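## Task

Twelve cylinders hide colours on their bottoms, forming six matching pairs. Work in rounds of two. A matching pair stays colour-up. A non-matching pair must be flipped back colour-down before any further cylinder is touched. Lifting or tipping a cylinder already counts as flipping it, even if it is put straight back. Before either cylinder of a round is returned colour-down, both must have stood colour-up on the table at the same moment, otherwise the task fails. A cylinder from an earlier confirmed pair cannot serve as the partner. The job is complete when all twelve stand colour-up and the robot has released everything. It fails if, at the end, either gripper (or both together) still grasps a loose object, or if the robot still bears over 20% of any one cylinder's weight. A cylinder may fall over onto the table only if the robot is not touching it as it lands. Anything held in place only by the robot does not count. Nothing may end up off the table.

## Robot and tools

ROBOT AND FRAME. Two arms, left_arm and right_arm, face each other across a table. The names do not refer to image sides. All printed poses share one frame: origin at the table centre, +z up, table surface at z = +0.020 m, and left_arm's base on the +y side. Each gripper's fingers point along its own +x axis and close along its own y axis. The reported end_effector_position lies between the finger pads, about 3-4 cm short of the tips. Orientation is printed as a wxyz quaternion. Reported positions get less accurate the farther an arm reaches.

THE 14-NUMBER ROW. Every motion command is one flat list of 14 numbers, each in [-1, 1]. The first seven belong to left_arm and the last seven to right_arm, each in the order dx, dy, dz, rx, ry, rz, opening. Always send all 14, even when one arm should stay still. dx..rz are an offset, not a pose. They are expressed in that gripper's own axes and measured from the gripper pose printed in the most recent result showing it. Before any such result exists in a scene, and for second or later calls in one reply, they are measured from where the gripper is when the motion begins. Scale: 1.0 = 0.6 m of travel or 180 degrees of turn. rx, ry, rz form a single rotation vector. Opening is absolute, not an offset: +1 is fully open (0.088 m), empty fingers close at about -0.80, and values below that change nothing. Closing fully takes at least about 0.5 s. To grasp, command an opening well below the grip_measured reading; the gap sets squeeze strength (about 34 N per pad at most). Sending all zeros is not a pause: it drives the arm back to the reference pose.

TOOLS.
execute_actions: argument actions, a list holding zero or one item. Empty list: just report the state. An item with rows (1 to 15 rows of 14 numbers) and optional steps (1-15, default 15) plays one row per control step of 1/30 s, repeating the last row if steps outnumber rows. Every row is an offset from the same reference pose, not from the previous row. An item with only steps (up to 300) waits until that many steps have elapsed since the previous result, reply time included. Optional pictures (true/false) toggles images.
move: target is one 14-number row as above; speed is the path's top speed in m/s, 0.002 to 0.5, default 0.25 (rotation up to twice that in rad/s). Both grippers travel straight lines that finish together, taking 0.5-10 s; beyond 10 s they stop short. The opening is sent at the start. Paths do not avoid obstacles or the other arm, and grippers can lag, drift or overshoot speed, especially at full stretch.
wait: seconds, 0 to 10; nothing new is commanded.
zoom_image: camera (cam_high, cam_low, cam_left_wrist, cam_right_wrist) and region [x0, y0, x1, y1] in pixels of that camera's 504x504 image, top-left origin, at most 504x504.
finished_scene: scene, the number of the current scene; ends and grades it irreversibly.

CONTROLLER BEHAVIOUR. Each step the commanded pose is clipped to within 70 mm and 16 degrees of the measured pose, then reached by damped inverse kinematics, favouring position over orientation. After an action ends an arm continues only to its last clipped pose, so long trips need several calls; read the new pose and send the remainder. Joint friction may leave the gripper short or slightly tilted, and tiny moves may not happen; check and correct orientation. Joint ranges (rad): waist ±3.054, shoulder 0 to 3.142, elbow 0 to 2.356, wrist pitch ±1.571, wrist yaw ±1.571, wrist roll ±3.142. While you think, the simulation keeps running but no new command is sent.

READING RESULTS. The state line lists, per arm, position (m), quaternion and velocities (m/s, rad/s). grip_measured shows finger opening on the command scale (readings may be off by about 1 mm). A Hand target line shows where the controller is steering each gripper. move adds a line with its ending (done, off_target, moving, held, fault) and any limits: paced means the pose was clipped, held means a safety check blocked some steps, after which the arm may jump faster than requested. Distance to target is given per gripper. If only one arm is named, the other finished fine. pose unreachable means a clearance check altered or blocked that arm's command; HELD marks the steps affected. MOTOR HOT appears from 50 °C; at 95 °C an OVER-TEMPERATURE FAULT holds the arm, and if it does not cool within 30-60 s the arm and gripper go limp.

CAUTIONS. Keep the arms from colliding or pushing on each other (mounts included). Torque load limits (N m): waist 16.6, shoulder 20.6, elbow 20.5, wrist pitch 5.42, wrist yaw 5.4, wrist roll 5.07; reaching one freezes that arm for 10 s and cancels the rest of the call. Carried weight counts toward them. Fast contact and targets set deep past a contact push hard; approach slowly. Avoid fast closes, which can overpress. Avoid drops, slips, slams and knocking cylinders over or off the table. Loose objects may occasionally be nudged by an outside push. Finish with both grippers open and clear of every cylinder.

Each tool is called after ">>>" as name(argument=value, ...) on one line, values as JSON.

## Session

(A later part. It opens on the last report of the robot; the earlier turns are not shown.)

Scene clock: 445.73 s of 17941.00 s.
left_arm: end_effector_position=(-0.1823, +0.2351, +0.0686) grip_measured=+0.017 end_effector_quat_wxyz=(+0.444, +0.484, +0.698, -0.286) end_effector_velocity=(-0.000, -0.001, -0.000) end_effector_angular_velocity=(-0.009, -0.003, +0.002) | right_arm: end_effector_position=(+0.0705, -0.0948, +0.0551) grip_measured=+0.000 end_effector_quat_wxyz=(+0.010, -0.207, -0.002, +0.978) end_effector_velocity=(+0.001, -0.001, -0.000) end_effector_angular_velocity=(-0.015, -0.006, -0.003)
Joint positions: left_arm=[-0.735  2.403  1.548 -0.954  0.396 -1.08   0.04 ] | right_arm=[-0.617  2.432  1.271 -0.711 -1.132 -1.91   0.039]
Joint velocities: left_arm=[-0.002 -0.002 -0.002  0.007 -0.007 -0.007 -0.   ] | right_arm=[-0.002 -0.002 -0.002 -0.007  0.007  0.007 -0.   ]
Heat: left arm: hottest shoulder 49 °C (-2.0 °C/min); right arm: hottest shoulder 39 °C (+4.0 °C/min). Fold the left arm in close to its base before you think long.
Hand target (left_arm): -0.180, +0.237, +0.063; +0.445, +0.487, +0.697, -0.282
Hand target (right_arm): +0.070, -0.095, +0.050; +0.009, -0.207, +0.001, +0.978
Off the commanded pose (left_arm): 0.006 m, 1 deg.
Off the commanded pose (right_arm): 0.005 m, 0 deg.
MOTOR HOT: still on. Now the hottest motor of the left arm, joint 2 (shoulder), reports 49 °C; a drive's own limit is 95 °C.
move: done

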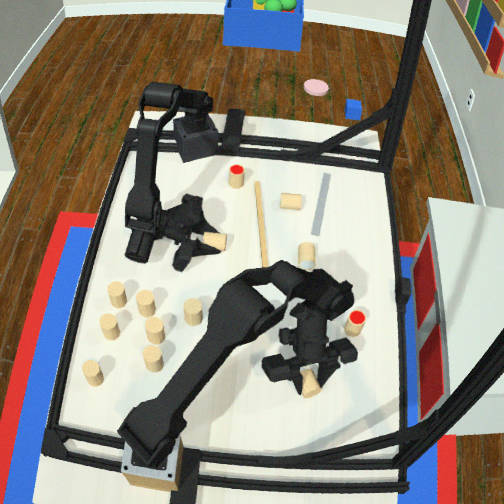

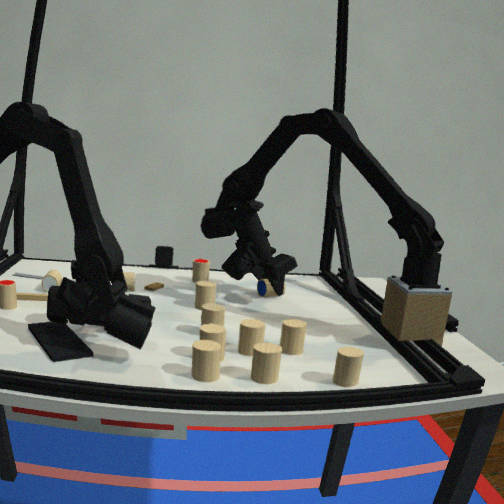

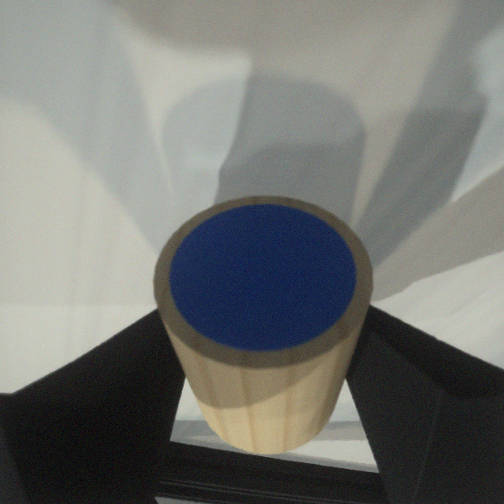

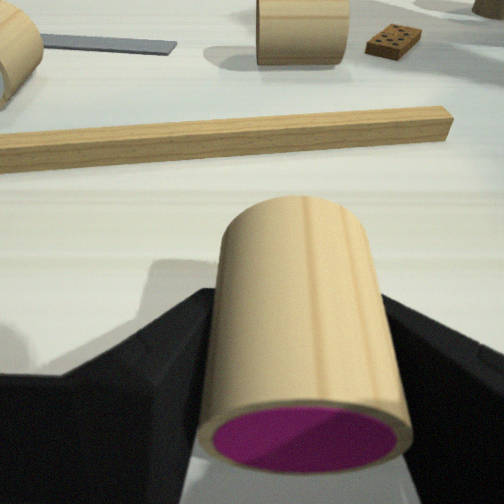

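>>> execute_actions(actions=[{"rows":[[0,0,0,0,0,0,0.5, 0,0,0,0,0,0,0.5]],"steps":6}], pictures=false)

>>> move(target=[-0.022,0,-0.011,0,0,0,0.5, -0.016,0,0.033,0,0,0,0.5], speed=0.2)

>>> move(target=[0.048,-0.008,-0.007,0,-0.495,0,0.5, 0.039,-0.004,0.009,0,0.5,0,0.5], speed=0.5)

Scene clock: 451.33 s of 17941.00 s.
left_arm: end_effector_position=(-0.1825, +0.2350, +0.0682) grip_measured=+0.388 end_effector_quat_wxyz=(+0.444, +0.484, +0.698, -0.286) end_effector_velocity=(+0.003, +0.000, -0.000) end_effector_angular_velocity=(-0.008, -0.024, -0.001) | right_arm: end_effector_position=(+0.0705, -0.0948, +0.0548) grip_measured=+0.390 end_effector_quat_wxyz=(+0.009, -0.208, -0.002, +0.978) end_effector_velocity=(+0.001, -0.003, +0.000) end_effector_angular_velocity=(-0.016, -0.004, +0.003)
Joint positions: left_arm=[-0.735  2.403  1.548 -0.952  0.397 -1.08   0.058] | right_arm=[-0.617  2.433  1.272 -0.711 -1.132 -1.91   0.058]
Joint velocities: left_arm=[-0.002 -0.002 -0.002 -0.007 -0.022 -0.007  0.175] | right_arm=[-0.002 -0.002 -0.002 -0.022  0.007 -0.007  0.175]
Heat: left arm: hottest shoulder 49 °C (-2.0 °C/min); right arm: hottest shoulder 38 °C (+2.0 °C/min). Fold the left arm in close to its base before you think long.
Hand target (left_arm): -0.182, +0.235, +0.069; +0.444, +0.484, +0.698, -0.286
Hand target (right_arm): +0.071, -0.095, +0.055; +0.010, -0.208, -0.002, +0.978
Off the commanded pose (left_arm): 0.000 m, 0 deg.
Off the commanded pose (right_arm): 0.000 m, 0 deg.
MOTOR HOT: still on. Now the hottest motor of the left arm, joint 2 (shoulder), reports 49 °C; a drive's own limit is 95 °C.
Steps of this call (steps 1 to 162: nothing new was sent; steps 163 to 168: all 6 steps of this action). Readings (end_effector_position):
163: left_arm (-0.1825, +0.2350, +0.0682) | right_arm (+0.0705, -0.0948, +0.0549)
164: left_arm (-0.1825, +0.2350, +0.0682) | right_arm (+0.0705, -0.0948, +0.0549)
166: left_arm (-0.1825, +0.2350, +0.0682) | right_arm (+0.0705, -0.0948, +0.0548)
168: the state above

Scene clock: 452.50 s of 17941.00 s.
left_arm: end_effector_position=(-0.1794, +0.2384, +0.0763) grip_measured=+0.500 end_effector_quat_wxyz=(+0.445, +0.489, +0.697, -0.278) end_effector_velocity=(+0.002, +0.002, +0.000) end_effector_angular_velocity=(+0.002, -0.013, +0.002) | right_arm: end_effector_position=(+0.0703, -0.0958, +0.0715) grip_measured=+0.500 end_effector_quat_wxyz=(+0.008, -0.206, +0.004, +0.978) end_effector_velocity=(+0.000, -0.001, +0.002) end_effector_angular_velocity=(+0.001, +0.008, -0.002)
Joint positions: left_arm=[-0.735  2.387  1.549 -0.991  0.397 -1.08   0.063] | right_arm=[-0.617  2.387  1.271 -0.77  -1.132 -1.912  0.063]
Joint velocities: left_arm=[-0.002 -0.002 -0.002 -0.007 -0.007 -0.007  0.   ] | right_arm=[-0.002 -0.002 -0.002 -0.007 -0.007 -0.007 -0.   ]
Heat: left arm: hottest shoulder 49 °C (-2.0 °C/min); right arm: hottest shoulder 38 °C (+2.0 °C/min). Fold the left arm in close to its base before you think long.
Hand target (left_arm): -0.183, +0.235, +0.083; +0.444, +0.484, +0.698, -0.286
Hand target (right_arm): +0.071, -0.095, +0.077; +0.009, -0.207, -0.002, +0.978
Off the commanded pose (left_arm): 0.008 m, 1 deg.
Off the commanded pose (right_arm): 0.005 m, 1 deg.
MOTOR HOT: still on. Now the hottest motor of the left arm, joint 2 (shoulder), reports 49 °C; a drive's own limit is 95 °C.
move: done

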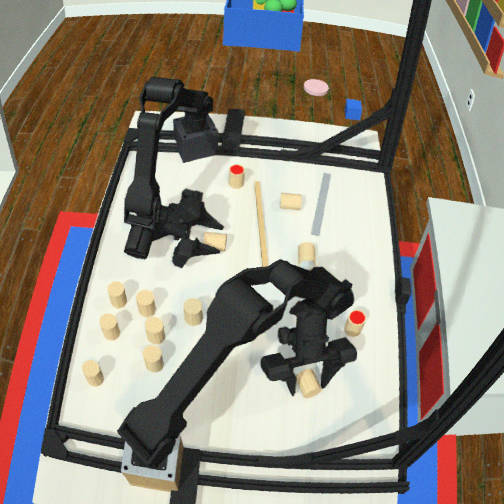

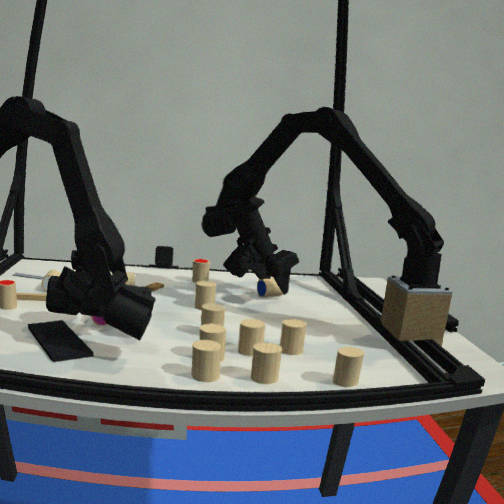

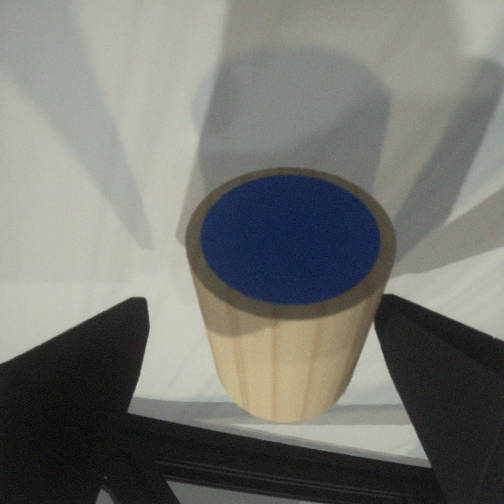

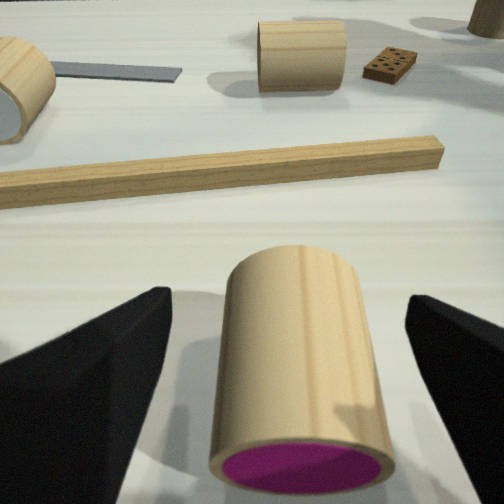

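Scene clock: 454.67 s of 17941.00 s.
left_arm: end_effector_position=(-0.1900, +0.2555, +0.0537) grip_measured=+0.500 end_effector_quat_wxyz=(+0.803, +0.154, +0.189, -0.544) end_effector_velocity=(-0.001, -0.001, +0.003) end_effector_angular_velocity=(-0.029, +0.008, +0.009) | right_arm: end_effector_position=(+0.0455, -0.0944, +0.0698) grip_measured=+0.500 end_effector_quat_wxyz=(+0.006, -0.834, +0.007, +0.552) end_effector_velocity=(+0.003, -0.002, +0.001) end_effector_angular_velocity=(-0.021, -0.001, -0.002)
Joint positions: left_arm=[-1.307  2.507  1.33  -0.646 -1.062 -1.81   0.063] | right_arm=[-0.019  2.269  1.455 -0.939  0.36  -1.08   0.064]
Joint velocities: left_arm=[-0.002  0.007  0.012 -0.022 -0.022 -0.037 -0.   ] | right_arm=[-0.007  0.002  0.007 -0.022 -0.007 -0.007  0.   ]
Heat: left arm: hottest shoulder 49 °C (-1.0 °C/min); right arm: hottest shoulder 39 °C (+3.0 °C/min). Fold the left arm in close to its base before you think long.
Hand target (left_arm): -0.190, +0.254, +0.051; +0.805, +0.155, +0.188, -0.541
Hand target (right_arm): +0.045, -0.094, +0.066; -0.004, +0.836, -0.009, -0.548
Off the commanded pose (left_arm): 0.003 m, 1 deg.
Off the commanded pose (right_arm): 0.003 m, 1 deg.
MOTOR HOT: still on. Now the hottest motor of the left arm, joint 2 (shoulder), reports 49 °C; a drive's own limit is 95 °C.
move: done

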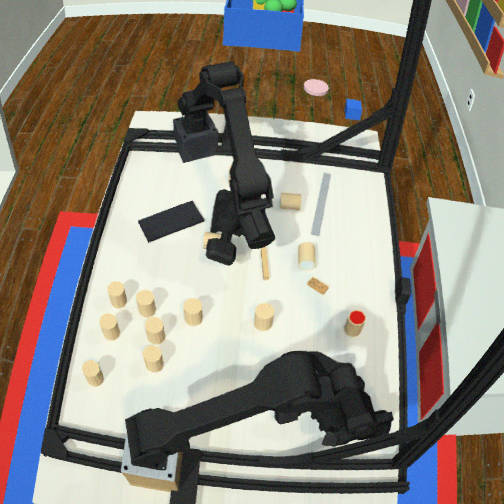

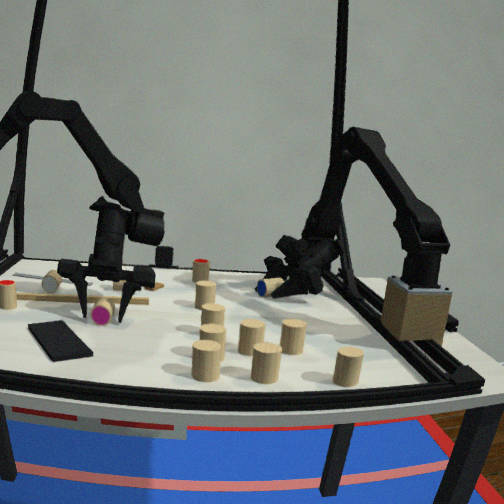

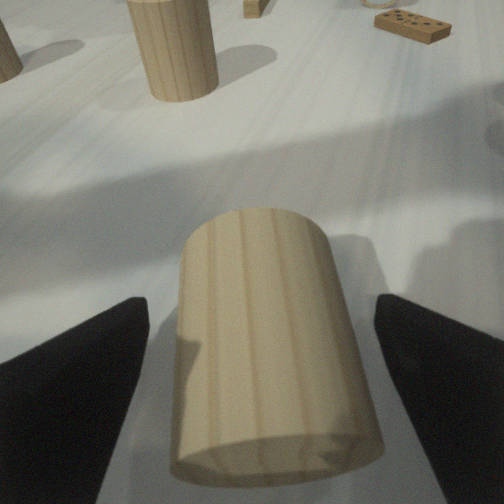

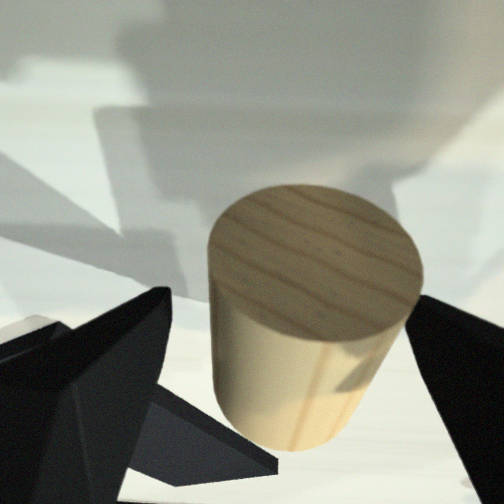

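>>> execute_actions(actions=[{"rows":[[0,0,0,0,0,0,-0.3, 0,0,0,0,0,0,-0.3]],"steps":8}], pictures=false)

>>> move(target=[-0.038,0,0.068,-0.012,0,0,-0.3, -0.056,0,-0.025,0,0,0,-0.3], speed=0.2)

>>> move(target=[0.277,0.2,0.204,0,0.5,0,-0.3, 0.033,0.212,0.049,0,-0.505,0,-0.3], speed=0.5)

>>> move(target=[0.066,0,0.034,0,0,0,-0.3, 0.012,0,-0.027,0,0,0,-0.3], speed=0.1)

Scene clock: 471.40 s of 17941.00 s.
left_arm: end_effector_position=(-0.1898, +0.2555, +0.0536) grip_measured=+0.008 end_effector_quat_wxyz=(+0.803, +0.154, +0.189, -0.543) end_effector_velocity=(+0.001, +0.001, +0.002) end_effector_angular_velocity=(-0.007, -0.003, -0.001) | right_arm: end_effector_position=(+0.0457, -0.0946, +0.0693) grip_measured=+0.001 end_effector_quat_wxyz=(+0.006, -0.834, +0.008, +0.551) end_effector_velocity=(+0.001, -0.006, -0.001) end_effector_angular_velocity=(-0.021, -0.001, +0.008)
Joint positions: left_arm=[-1.307  2.508  1.331 -0.648 -1.062 -1.812  0.039] | right_arm=[-0.019  2.271  1.455 -0.94   0.36  -1.08   0.039]
Joint velocities: left_arm=[-0.002 -0.002 -0.002 -0.007 -0.007 -0.007 -0.   ] | right_arm=[ 0.002 -0.002 -0.012 -0.007 -0.007 -0.007 -0.   ]
Heat: left arm: hottest shoulder 48 °C (-2.0 °C/min); right arm: hottest shoulder 38 °C (+1.0 °C/min). Fold the left arm in close to its base before you think long.
Hand target (left_arm): -0.190, +0.256, +0.054; +0.803, +0.154, +0.189, -0.544
Hand target (right_arm): +0.046, -0.094, +0.070; -0.006, +0.834, -0.007, -0.552
Off the commanded pose (left_arm): 0.000 m, 0 deg.
Off the commanded pose (right_arm): 0.001 m, 0 deg.
MOTOR HOT: still on. Now the hottest motor of the left arm, joint 2 (shoulder), reports 48 °C; a drive's own limit is 95 °C.
Steps of this call (steps 1 to 90: nothing new was sent; then 13.47 s passed at rest; steps 91 to 98: all 8 steps of this action). Readings (end_effector_position):
91: left_arm (-0.1899, +0.2555, +0.0537) | right_arm (+0.0457, -0.0946, +0.0693)
92: left_arm (-0.1898, +0.2555, +0.0536) | right_arm (+0.0457, -0.0946, +0.0693)
94: left_arm (-0.1899, +0.2555, +0.0537) | right_arm (+0.0457, -0.0946, +0.0693)
98: the state above

Scene clock: 472.43 s of 17941.00 s.
left_arm: end_effector_position=(-0.1902, +0.2554, +0.0954) grip_measured=+0.008 end_effector_quat_wxyz=(+0.807, +0.144, +0.195, -0.538) end_effector_velocity=(+0.000, +0.000, +0.003) end_effector_angular_velocity=(-0.009, +0.002, -0.001) | right_arm: end_effector_position=(+0.0476, -0.0987, +0.0983) grip_measured=+0.001 end_effector_quat_wxyz=(-0.003, -0.837, +0.013, +0.547) end_effector_velocity=(+0.000, +0.004, +0.003) end_effector_angular_velocity=(+0.016, +0.001, +0.006)
Joint positions: left_arm=[-1.307  2.393  1.328 -0.774 -1.062 -1.851  0.039] | right_arm=[-0.019  2.218  1.49  -1.052  0.36  -1.08   0.039]
Joint velocities: left_arm=[-0.002 -0.007 -0.002 -0.007 -0.007 -0.007 -0.   ] | right_arm=[-0.002 -0.007  0.002  0.007  0.007 -0.007  0.   ]
Heat: left arm: hottest shoulder 48 °C (-2.0 °C/min); right arm: hottest shoulder 38 °C (+1.0 °C/min). Fold the left arm in close to its base before you think long.
Hand target (left_arm): -0.192, +0.256, +0.100; +0.806, +0.139, +0.199, -0.540
Hand target (right_arm): +0.046, -0.095, +0.106; -0.006, +0.834, -0.008, -0.551
Off the commanded pose (left_arm): 0.005 m, 1 deg.
Off the commanded pose (right_arm): 0.009 m, 1 deg.
MOTOR HOT: still on. Now the hottest motor of the left arm, joint 2 (shoulder), reports 48 °C; a drive's own limit is 95 °C.
move: off_target (right_arm)

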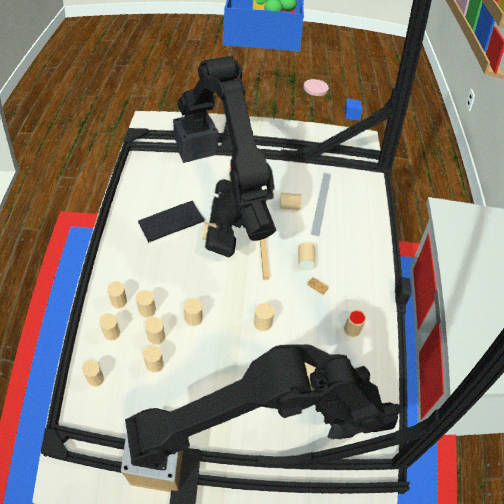

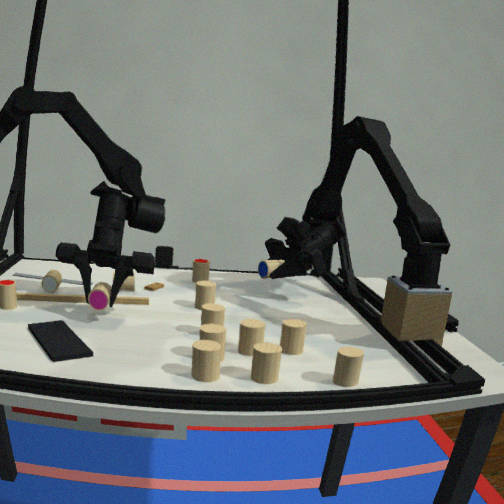

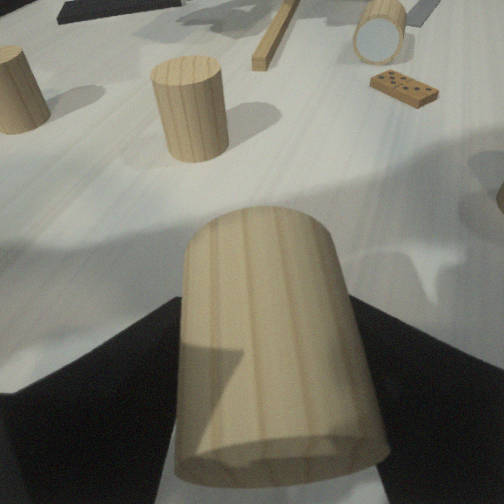

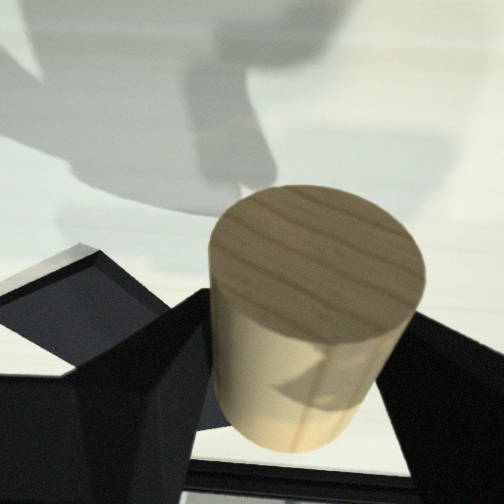

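Scene clock: 474.67 s of 17941.00 s.
left_arm: end_effector_position=(+0.0008, +0.1107, +0.1316) grip_measured=+0.009 end_effector_quat_wxyz=(+0.442, +0.480, +0.705, -0.278) end_effector_velocity=(-0.003, -0.003, +0.003) end_effector_angular_velocity=(-0.005, +0.005, +0.007) | right_arm: end_effector_position=(+0.0284, -0.2247, +0.0733) grip_measured=+0.001 end_effector_quat_wxyz=(+0.006, -0.203, +0.008, +0.979) end_effector_velocity=(-0.001, -0.005, +0.002) end_effector_angular_velocity=(-0.024, +0.024, -0.002)
Joint positions: left_arm=[-0.199  2.439  1.877 -1.422  0.237 -0.56   0.039] | right_arm=[-0.523  2.085  0.596 -0.214 -1.158 -1.701  0.039]
Joint velocities: left_arm=[-0.002  0.002  0.017 -0.007  0.007 -0.007  0.   ] | right_arm=[-0.002  0.002 -0.007 -0.022 -0.022 -0.007 -0.   ]
Heat: left arm: hottest shoulder 48 °C (-2.0 °C/min); right arm: hottest shoulder 38 °C (+1.0 °C/min). Fold the left arm in close to its base before you think long.
Hand target (left_arm): -0.001, +0.110, +0.131; +0.439, +0.481, +0.706, -0.279
Hand target (right_arm): +0.029, -0.225, +0.072; +0.006, -0.200, +0.012, +0.980
Off the commanded pose (left_arm): 0.005 m, 1 deg.
Off the commanded pose (right_arm): 0.004 m, 1 deg.
MOTOR HOT: still on. Now the hottest motor of the left arm, joint 2 (shoulder), reports 48 °C; a drive's own limit is 95 °C.
move: done

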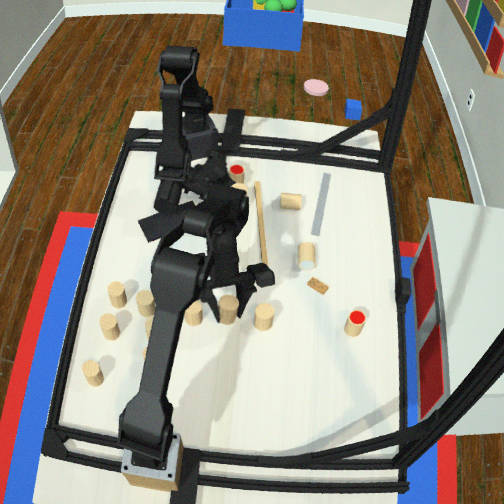

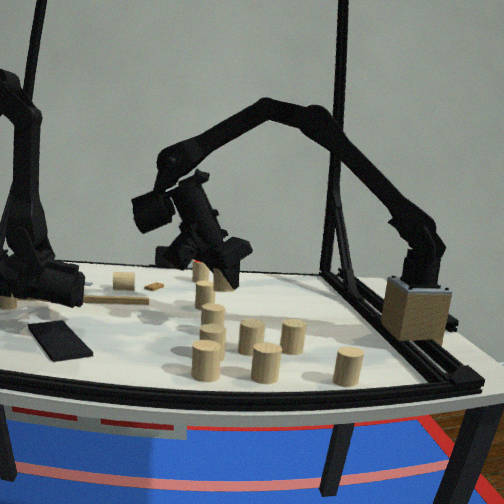

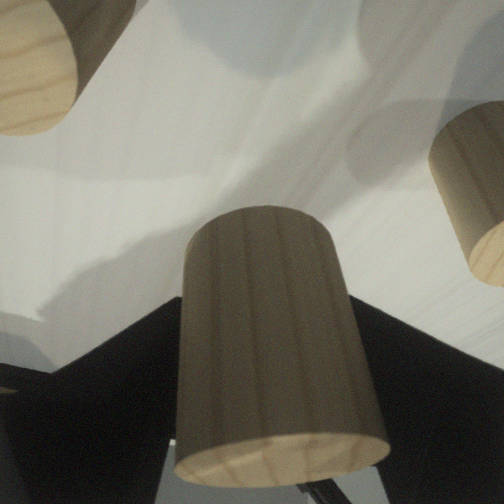

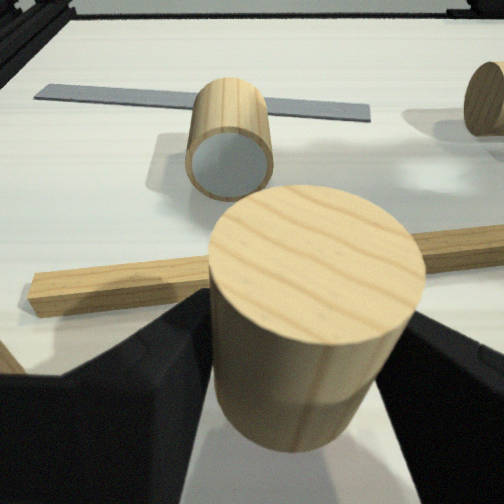

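Scene clock: 475.50 s of 17941.00 s.
left_arm: end_effector_position=(+0.0006, +0.1098, +0.0898) grip_measured=+0.009 end_effector_quat_wxyz=(+0.443, +0.478, +0.704, -0.281) end_effector_velocity=(+0.001, +0.005, +0.002) end_effector_angular_velocity=(+0.019, -0.008, -0.012) | right_arm: end_effector_position=(+0.0283, -0.2255, +0.0577) grip_measured=+0.001 end_effector_quat_wxyz=(+0.006, -0.203, +0.006, +0.979) end_effector_velocity=(-0.000, -0.002, +0.001) end_effector_angular_velocity=(-0.005, +0.008, -0.000)
Joint positions: left_arm=[-0.199  2.504  1.823 -1.297  0.237 -0.56   0.039] | right_arm=[-0.523  2.16   0.596 -0.135 -1.158 -1.701  0.039]
Joint velocities: left_arm=[-0.002 -0.002 -0.002 -0.022 -0.007  0.007 -0.   ] | right_arm=[-0.002  0.002 -0.002 -0.007 -0.007 -0.007 -0.   ]
Heat: left arm: hottest shoulder 48 °C (-2.0 °C/min); right arm: hottest shoulder 38 °C (+1.0 °C/min). Fold the left arm in close to its base before you think long.
Hand target (left_arm): +0.002, +0.111, +0.087; +0.441, +0.480, +0.705, -0.278
Hand target (right_arm): +0.028, -0.225, +0.056; +0.006, -0.203, +0.008, +0.979
Off the commanded pose (left_arm): 0.003 m, 0 deg.
Off the commanded pose (right_arm): 0.002 m, 0 deg.
MOTOR HOT: still on. Now the hottest motor of the left arm, joint 2 (shoulder), reports 48 °C; a drive's own limit is 95 °C.
move: done

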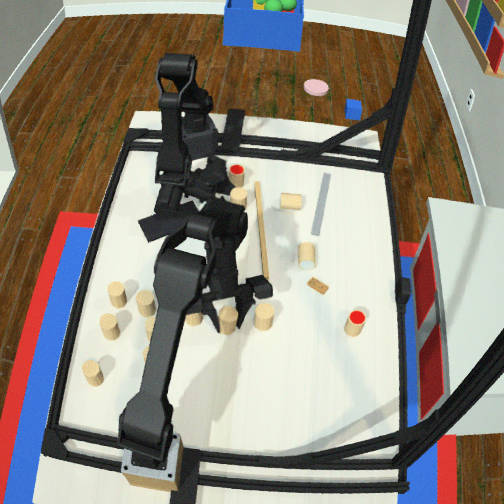

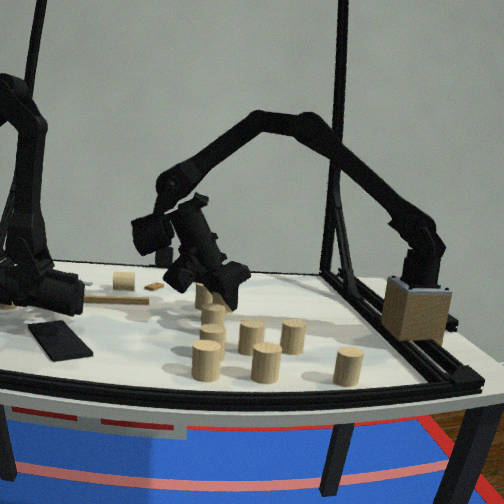

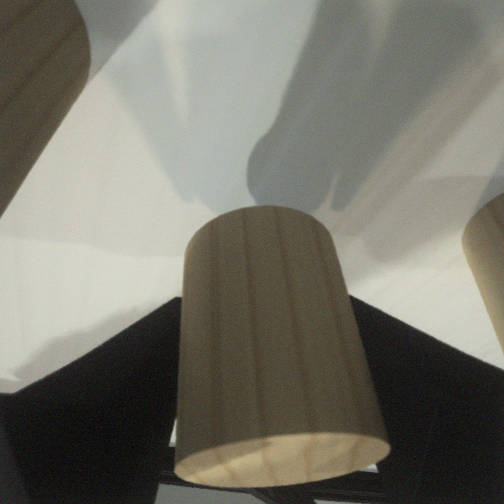

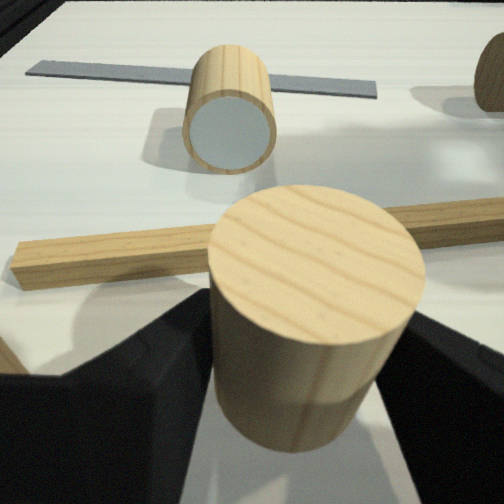

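>>> move(target=[0.037,-0.003,0.018,0.004,0.006,-0.008,-0.3, 0.006,0,-0.014,0,0,0,-0.3], speed=0.04)

Scene clock: 479.40 s of 17941.00 s.
left_arm: end_effector_position=(-0.0014, +0.1070, +0.0716) grip_measured=+0.009 end_effector_quat_wxyz=(+0.433, +0.473, +0.710, -0.291) end_effector_velocity=(-0.001, +0.004, +0.001) end_effector_angular_velocity=(+0.012, +0.007, -0.006) | right_arm: end_effector_position=(+0.0279, -0.2251, +0.0529) grip_measured=+0.000 end_effector_quat_wxyz=(+0.007, -0.200, +0.002, +0.980) end_effector_velocity=(-0.001, -0.002, +0.000) end_effector_angular_velocity=(+0.005, +0.007, +0.004)
Joint positions: left_arm=[-0.193  2.543  1.818 -1.244  0.262 -0.541  0.039] | right_arm=[-0.523  2.186  0.596 -0.101 -1.165 -1.701  0.039]
Joint velocities: left_arm=[-0.002 -0.002 -0.007 -0.007  0.007  0.007  0.   ] | right_arm=[ 0.002  0.002 -0.007  0.007 -0.007 -0.007 -0.   ]
Heat: left arm: hottest shoulder 48 °C (-1.0 °C/min); right arm: hottest shoulder 38 °C (+1.0 °C/min). Fold the left arm in close to its base before you think long.
Hand target (left_arm): -0.000, +0.110, +0.065; +0.429, +0.475, +0.713, -0.287
Hand target (right_arm): +0.028, -0.226, +0.049; +0.006, -0.203, +0.005, +0.979
Off the commanded pose (left_arm): 0.007 m, 1 deg.
Off the commanded pose (right_arm): 0.004 m, 1 deg.
MOTOR HOT: still on. Now the hottest motor of the left arm, joint 2 (shoulder), reports 48 °C; a drive's own limit is 95 °C.
move: done

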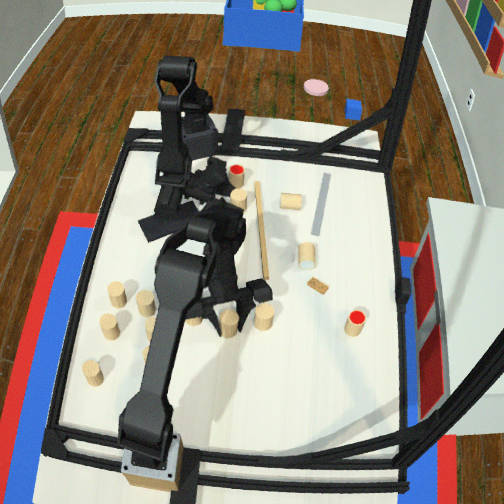

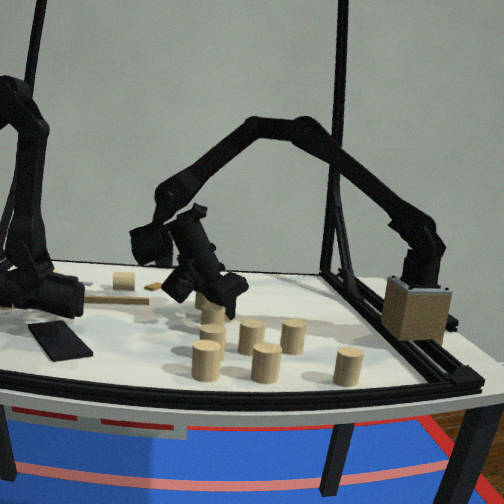

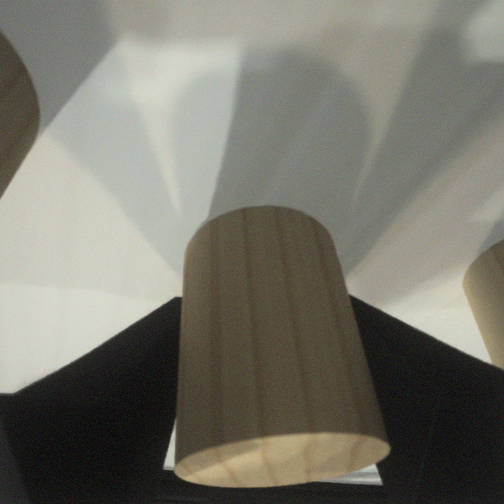

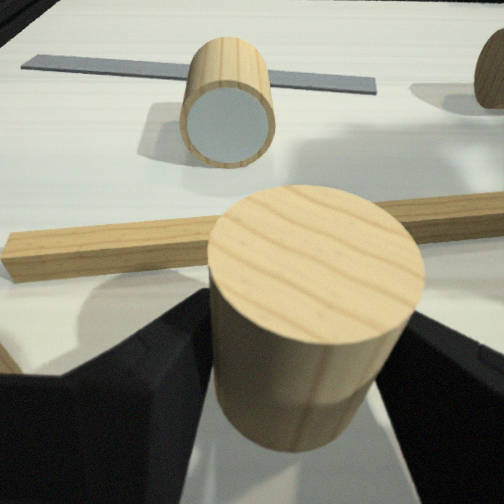

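>>> execute_actions(actions=[{"rows":[[0,0,0,0,0,0,0.35, 0,0,0,0,0,0,0.35]],"steps":6}], pictures=false)

>>> move(target=[-0.098,0,-0.05,0,0,0,0.35, 0,0,0,0,0,0,0.35], speed=0.2)

>>> move(target=[0.032,0.308,-0.071,0,0,0,0.45, 0,0,0,0,0,0,0.35], speed=0.35)

Scene clock: 487.27 s of 17941.00 s.
left_arm: end_effector_position=(-0.0014, +0.1070, +0.0710) grip_measured=+0.273 end_effector_quat_wxyz=(+0.432, +0.473, +0.710, -0.291) end_effector_velocity=(-0.002, +0.002, +0.001) end_effector_angular_velocity=(+0.007, +0.008, -0.006) | right_arm: end_effector_position=(+0.0278, -0.2251, +0.0527) grip_measured=+0.276 end_effector_quat_wxyz=(+0.007, -0.199, +0.002, +0.980) end_effector_velocity=(-0.000, -0.005, +0.002) end_effector_angular_velocity=(-0.033, +0.009, -0.006)
Joint positions: left_arm=[-0.193  2.544  1.817 -1.243  0.263 -0.54   0.052] | right_arm=[-0.523  2.188  0.597 -0.1   -1.166 -1.702  0.053]
Joint velocities: left_arm=[-0.002 -0.002 -0.002 -0.007  0.007  0.007  0.033] | right_arm=[-0.002 -0.002 -0.007 -0.022 -0.007  0.007  0.031]
Heat: left arm: hottest shoulder 48 °C (-1.0 °C/min); right arm: hottest shoulder 36 °C (-2.0 °C/min). Fold the left arm in close to its base before you think long.
Hand target (left_arm): -0.001, +0.107, +0.072; +0.433, +0.473, +0.710, -0.291
Hand target (right_arm): +0.028, -0.225, +0.053; +0.007, -0.200, +0.002, +0.980
Off the commanded pose (left_arm): 0.001 m, 0 deg.
Off the commanded pose (right_arm): 0.000 m, 0 deg.
MOTOR HOT: still on. Now the hottest motor of the left arm, joint 2 (shoulder), reports 48 °C; a drive's own limit is 95 °C.
Steps of this call (steps 1 to 230: nothing new was sent; steps 231 to 236: all 6 steps of this action). Readings (end_effector_position):
231: left_arm (-0.0014, +0.1071, +0.0710) | right_arm (+0.0278, -0.2251, +0.0528)
232: left_arm (-0.0014, +0.1071, +0.0710) | right_arm (+0.0278, -0.2251, +0.0528)
234: left_arm (-0.0014, +0.1071, +0.0710) | right_arm (+0.0278, -0.2252, +0.0527)
236: the state above

Scene clock: 488.50 s of 17941.00 s.
left_arm: end_effector_position=(-0.0008, +0.1101, +0.1317) grip_measured=+0.350 end_effector_quat_wxyz=(+0.430, +0.476, +0.712, -0.285) end_effector_velocity=(+0.001, +0.002, +0.004) end_effector_angular_velocity=(+0.012, -0.012, +0.001) | right_arm: end_effector_position=(+0.0278, -0.2252, +0.0527) grip_measured=+0.350 end_effector_quat_wxyz=(+0.007, -0.199, +0.002, +0.980) end_effector_velocity=(+0.000, +0.001, +0.001) end_effector_angular_velocity=(+0.001, +0.007, -0.006)
Joint positions: left_arm=[-0.193  2.443  1.879 -1.423  0.263 -0.54   0.056] | right_arm=[-0.523  2.188  0.596 -0.1   -1.166 -1.702  0.056]
Joint velocities: left_arm=[-0.002 -0.002  0.007 -0.022 -0.007 -0.007  0.   ] | right_arm=[-0.002 -0.002 -0.002  0.007 -0.007  0.007 -0.   ]
Heat: left arm: hottest shoulder 49 °C (+0.0 °C/min); right arm: hottest shoulder 36 °C (-2.0 °C/min). Fold the left arm in close to its base before you think long.
Hand target (left_arm): -0.001, +0.107, +0.137; +0.432, +0.473, +0.711, -0.291
Hand target (right_arm): +0.028, -0.225, +0.053; +0.007, -0.199, +0.002, +0.980
Off the commanded pose (left_arm): 0.006 m, 1 deg.
Off the commanded pose (right_arm): 0.000 m, 0 deg.
MOTOR HOT: still on. Now the hottest motor of the left arm, joint 2 (shoulder), reports 49 °C; a drive's own limit is 95 °C.
move: done

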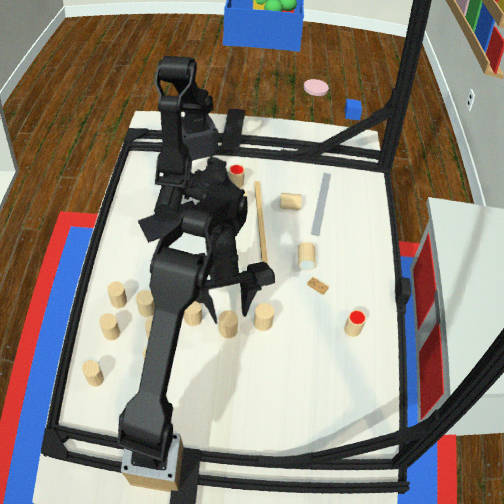

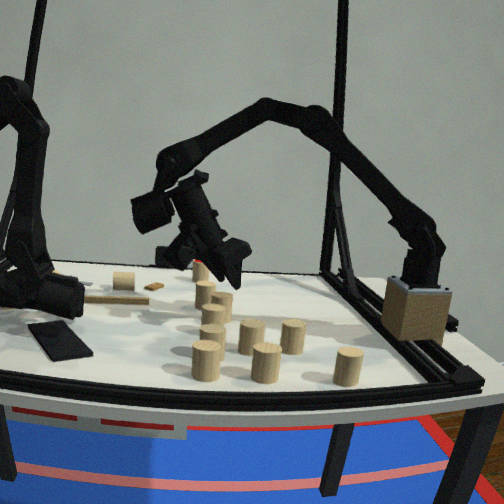

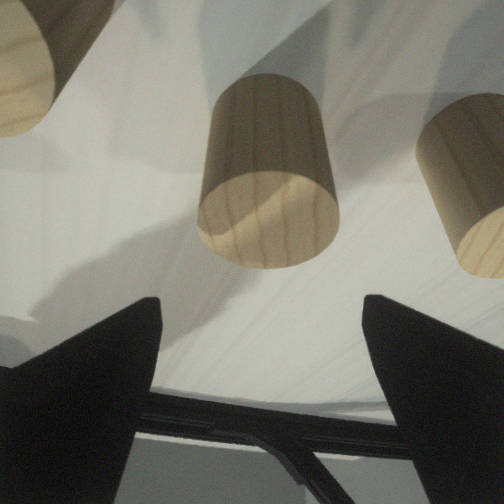

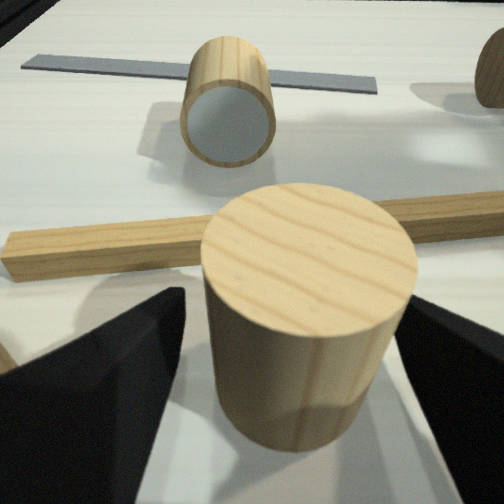

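Scene clock: 489.60 s of 17941.00 s.
left_arm: end_effector_position=(+0.1521, +0.2221, +0.1344) grip_measured=+0.450 end_effector_quat_wxyz=(+0.429, +0.478, +0.713, -0.282) end_effector_velocity=(+0.002, +0.004, +0.000) end_effector_angular_velocity=(+0.015, -0.013, -0.019) | right_arm: end_effector_position=(+0.0278, -0.2252, +0.0527) grip_measured=+0.350 end_effector_quat_wxyz=(+0.007, -0.199, +0.002, +0.980) end_effector_velocity=(+0.000, -0.001, +0.001) end_effector_angular_velocity=(-0.014, +0.008, -0.006)
Joint positions: left_arm=[ 0.216  2.063  1.221 -1.216  0.082 -0.17   0.061] | right_arm=[-0.523  2.188  0.596 -0.1   -1.166 -1.702  0.056]
Joint velocities: left_arm=[-0.002 -0.002 -0.007 -0.007 -0.022  0.007 -0.   ] | right_arm=[-0.002 -0.002 -0.002 -0.007 -0.007  0.007 -0.   ]
Heat: left arm: hottest shoulder 49 °C (+0.0 °C/min); right arm: hottest shoulder 36 °C (-2.0 °C/min). Fold the left arm in close to its base before you think long.
Hand target (left_arm): +0.153, +0.223, +0.136; +0.432, +0.477, +0.711, -0.284
Hand target (right_arm): +0.028, -0.225, +0.053; +0.007, -0.199, +0.002, +0.980
Off the commanded pose (left_arm): 0.002 m, 0 deg.
Off the commanded pose (right_arm): 0.000 m, 0 deg.
MOTOR HOT: still on. Now the hottest motor of the left arm, joint 2 (shoulder), reports 49 °C; a drive's own limit is 95 °C.
move: done

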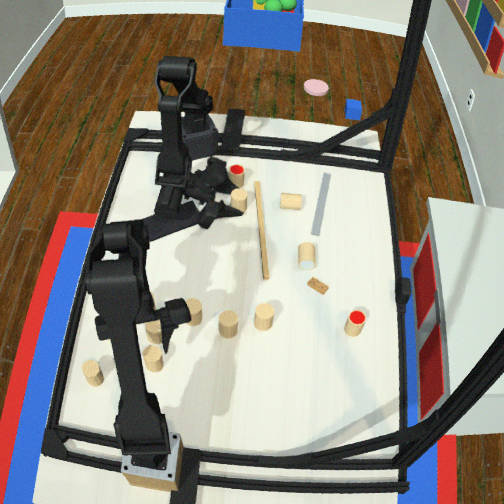

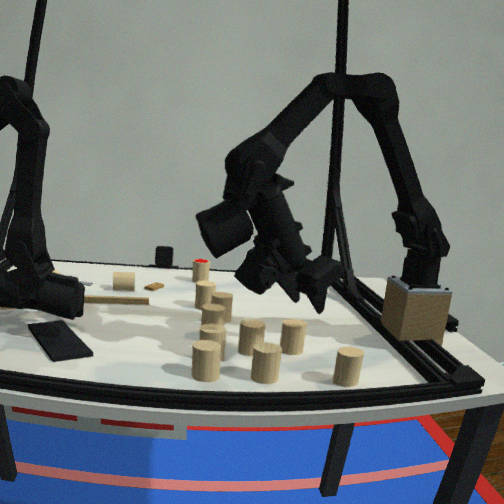

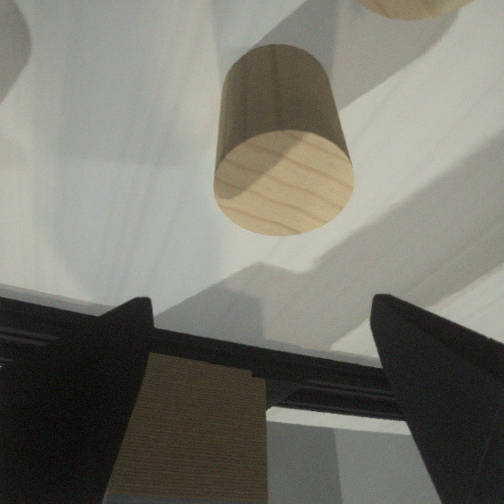

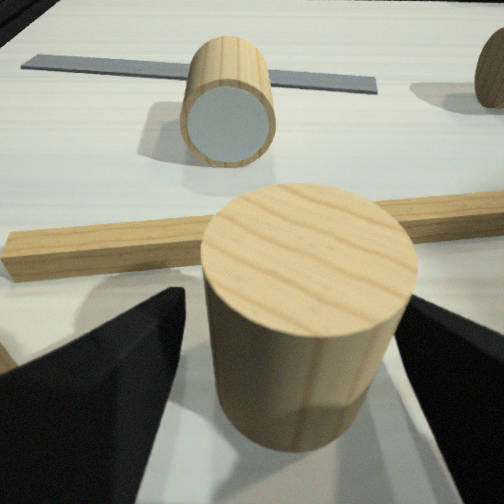

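>>> move(target=[0.1,-0.013,0.057,0,-0.005,0,0.45, -0.045,0,0.105,0,0,0,0.35], speed=0.12)

Scene clock: 498.27 s of 17941.00 s.
left_arm: end_effector_position=(+0.1478, +0.2155, +0.0675) grip_measured=+0.450 end_effector_quat_wxyz=(+0.438, +0.474, +0.707, -0.288) end_effector_velocity=(+0.002, +0.002, +0.000) end_effector_angular_velocity=(+0.010, -0.015, -0.019) | right_arm: end_effector_position=(+0.0276, -0.2286, +0.1177) grip_measured=+0.350 end_effector_quat_wxyz=(+0.006, -0.199, +0.012, +0.980) end_effector_velocity=(-0.000, -0.004, +0.004) end_effector_angular_velocity=(-0.006, +0.009, +0.005)
Joint positions: left_arm=[ 0.196  2.225  1.168 -0.974  0.086 -0.188  0.061] | right_arm=[-0.523  1.876  0.592 -0.422 -1.166 -1.695  0.056]
Joint velocities: left_arm=[-0.002  0.002  0.002 -0.007 -0.022  0.007 -0.   ] | right_arm=[-0.002 -0.012 -0.002 -0.037 -0.007 -0.022 -0.   ]
Heat: left arm: hottest shoulder 48 °C (-1.0 °C/min); right arm: hottest shoulder 36 °C (-2.0 °C/min). Fold the left arm in close to its base before you think long.
Hand target (left_arm): +0.146, +0.218, +0.065; +0.434, +0.476, +0.710, -0.286
Hand target (right_arm): +0.028, -0.225, +0.121; +0.007, -0.199, +0.002, +0.980
Off the commanded pose (left_arm): 0.004 m, 1 deg.
Off the commanded pose (right_arm): 0.005 m, 1 deg.
MOTOR HOT: still on. Now the hottest motor of the left arm, joint 2 (shoulder), reports 48 °C; a drive's own limit is 95 °C.
After step 90, 4.67 s passed at rest.
move: done

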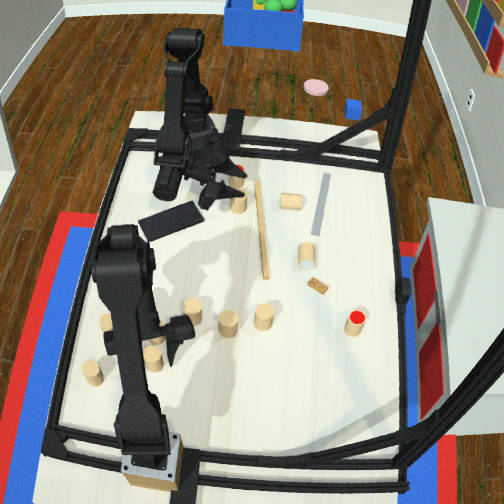

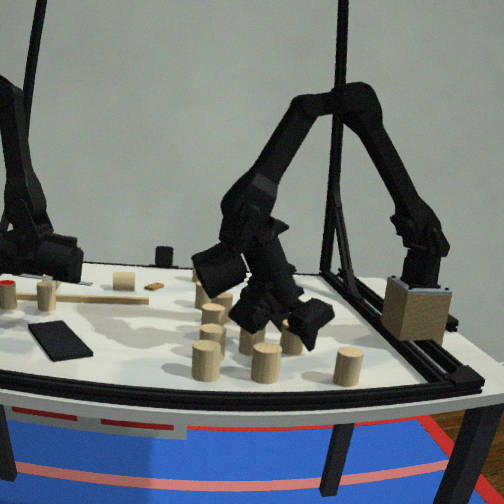

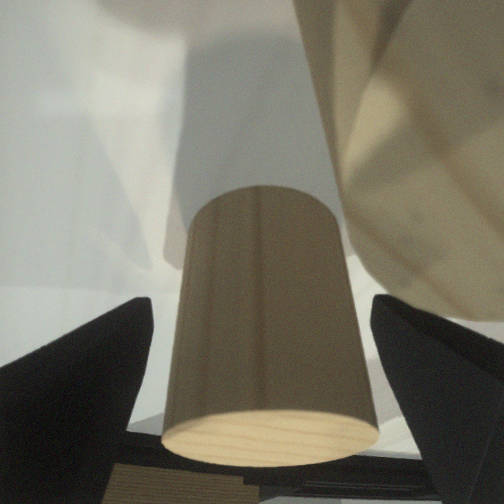

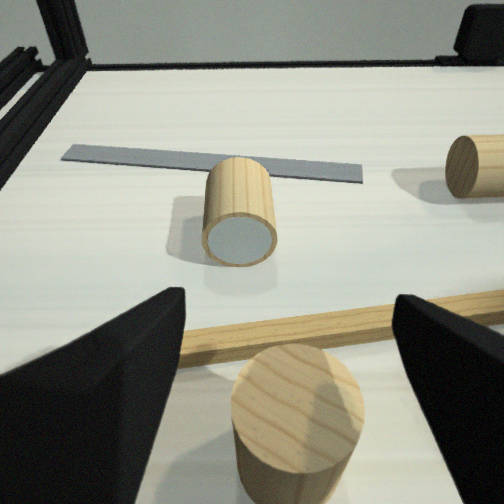

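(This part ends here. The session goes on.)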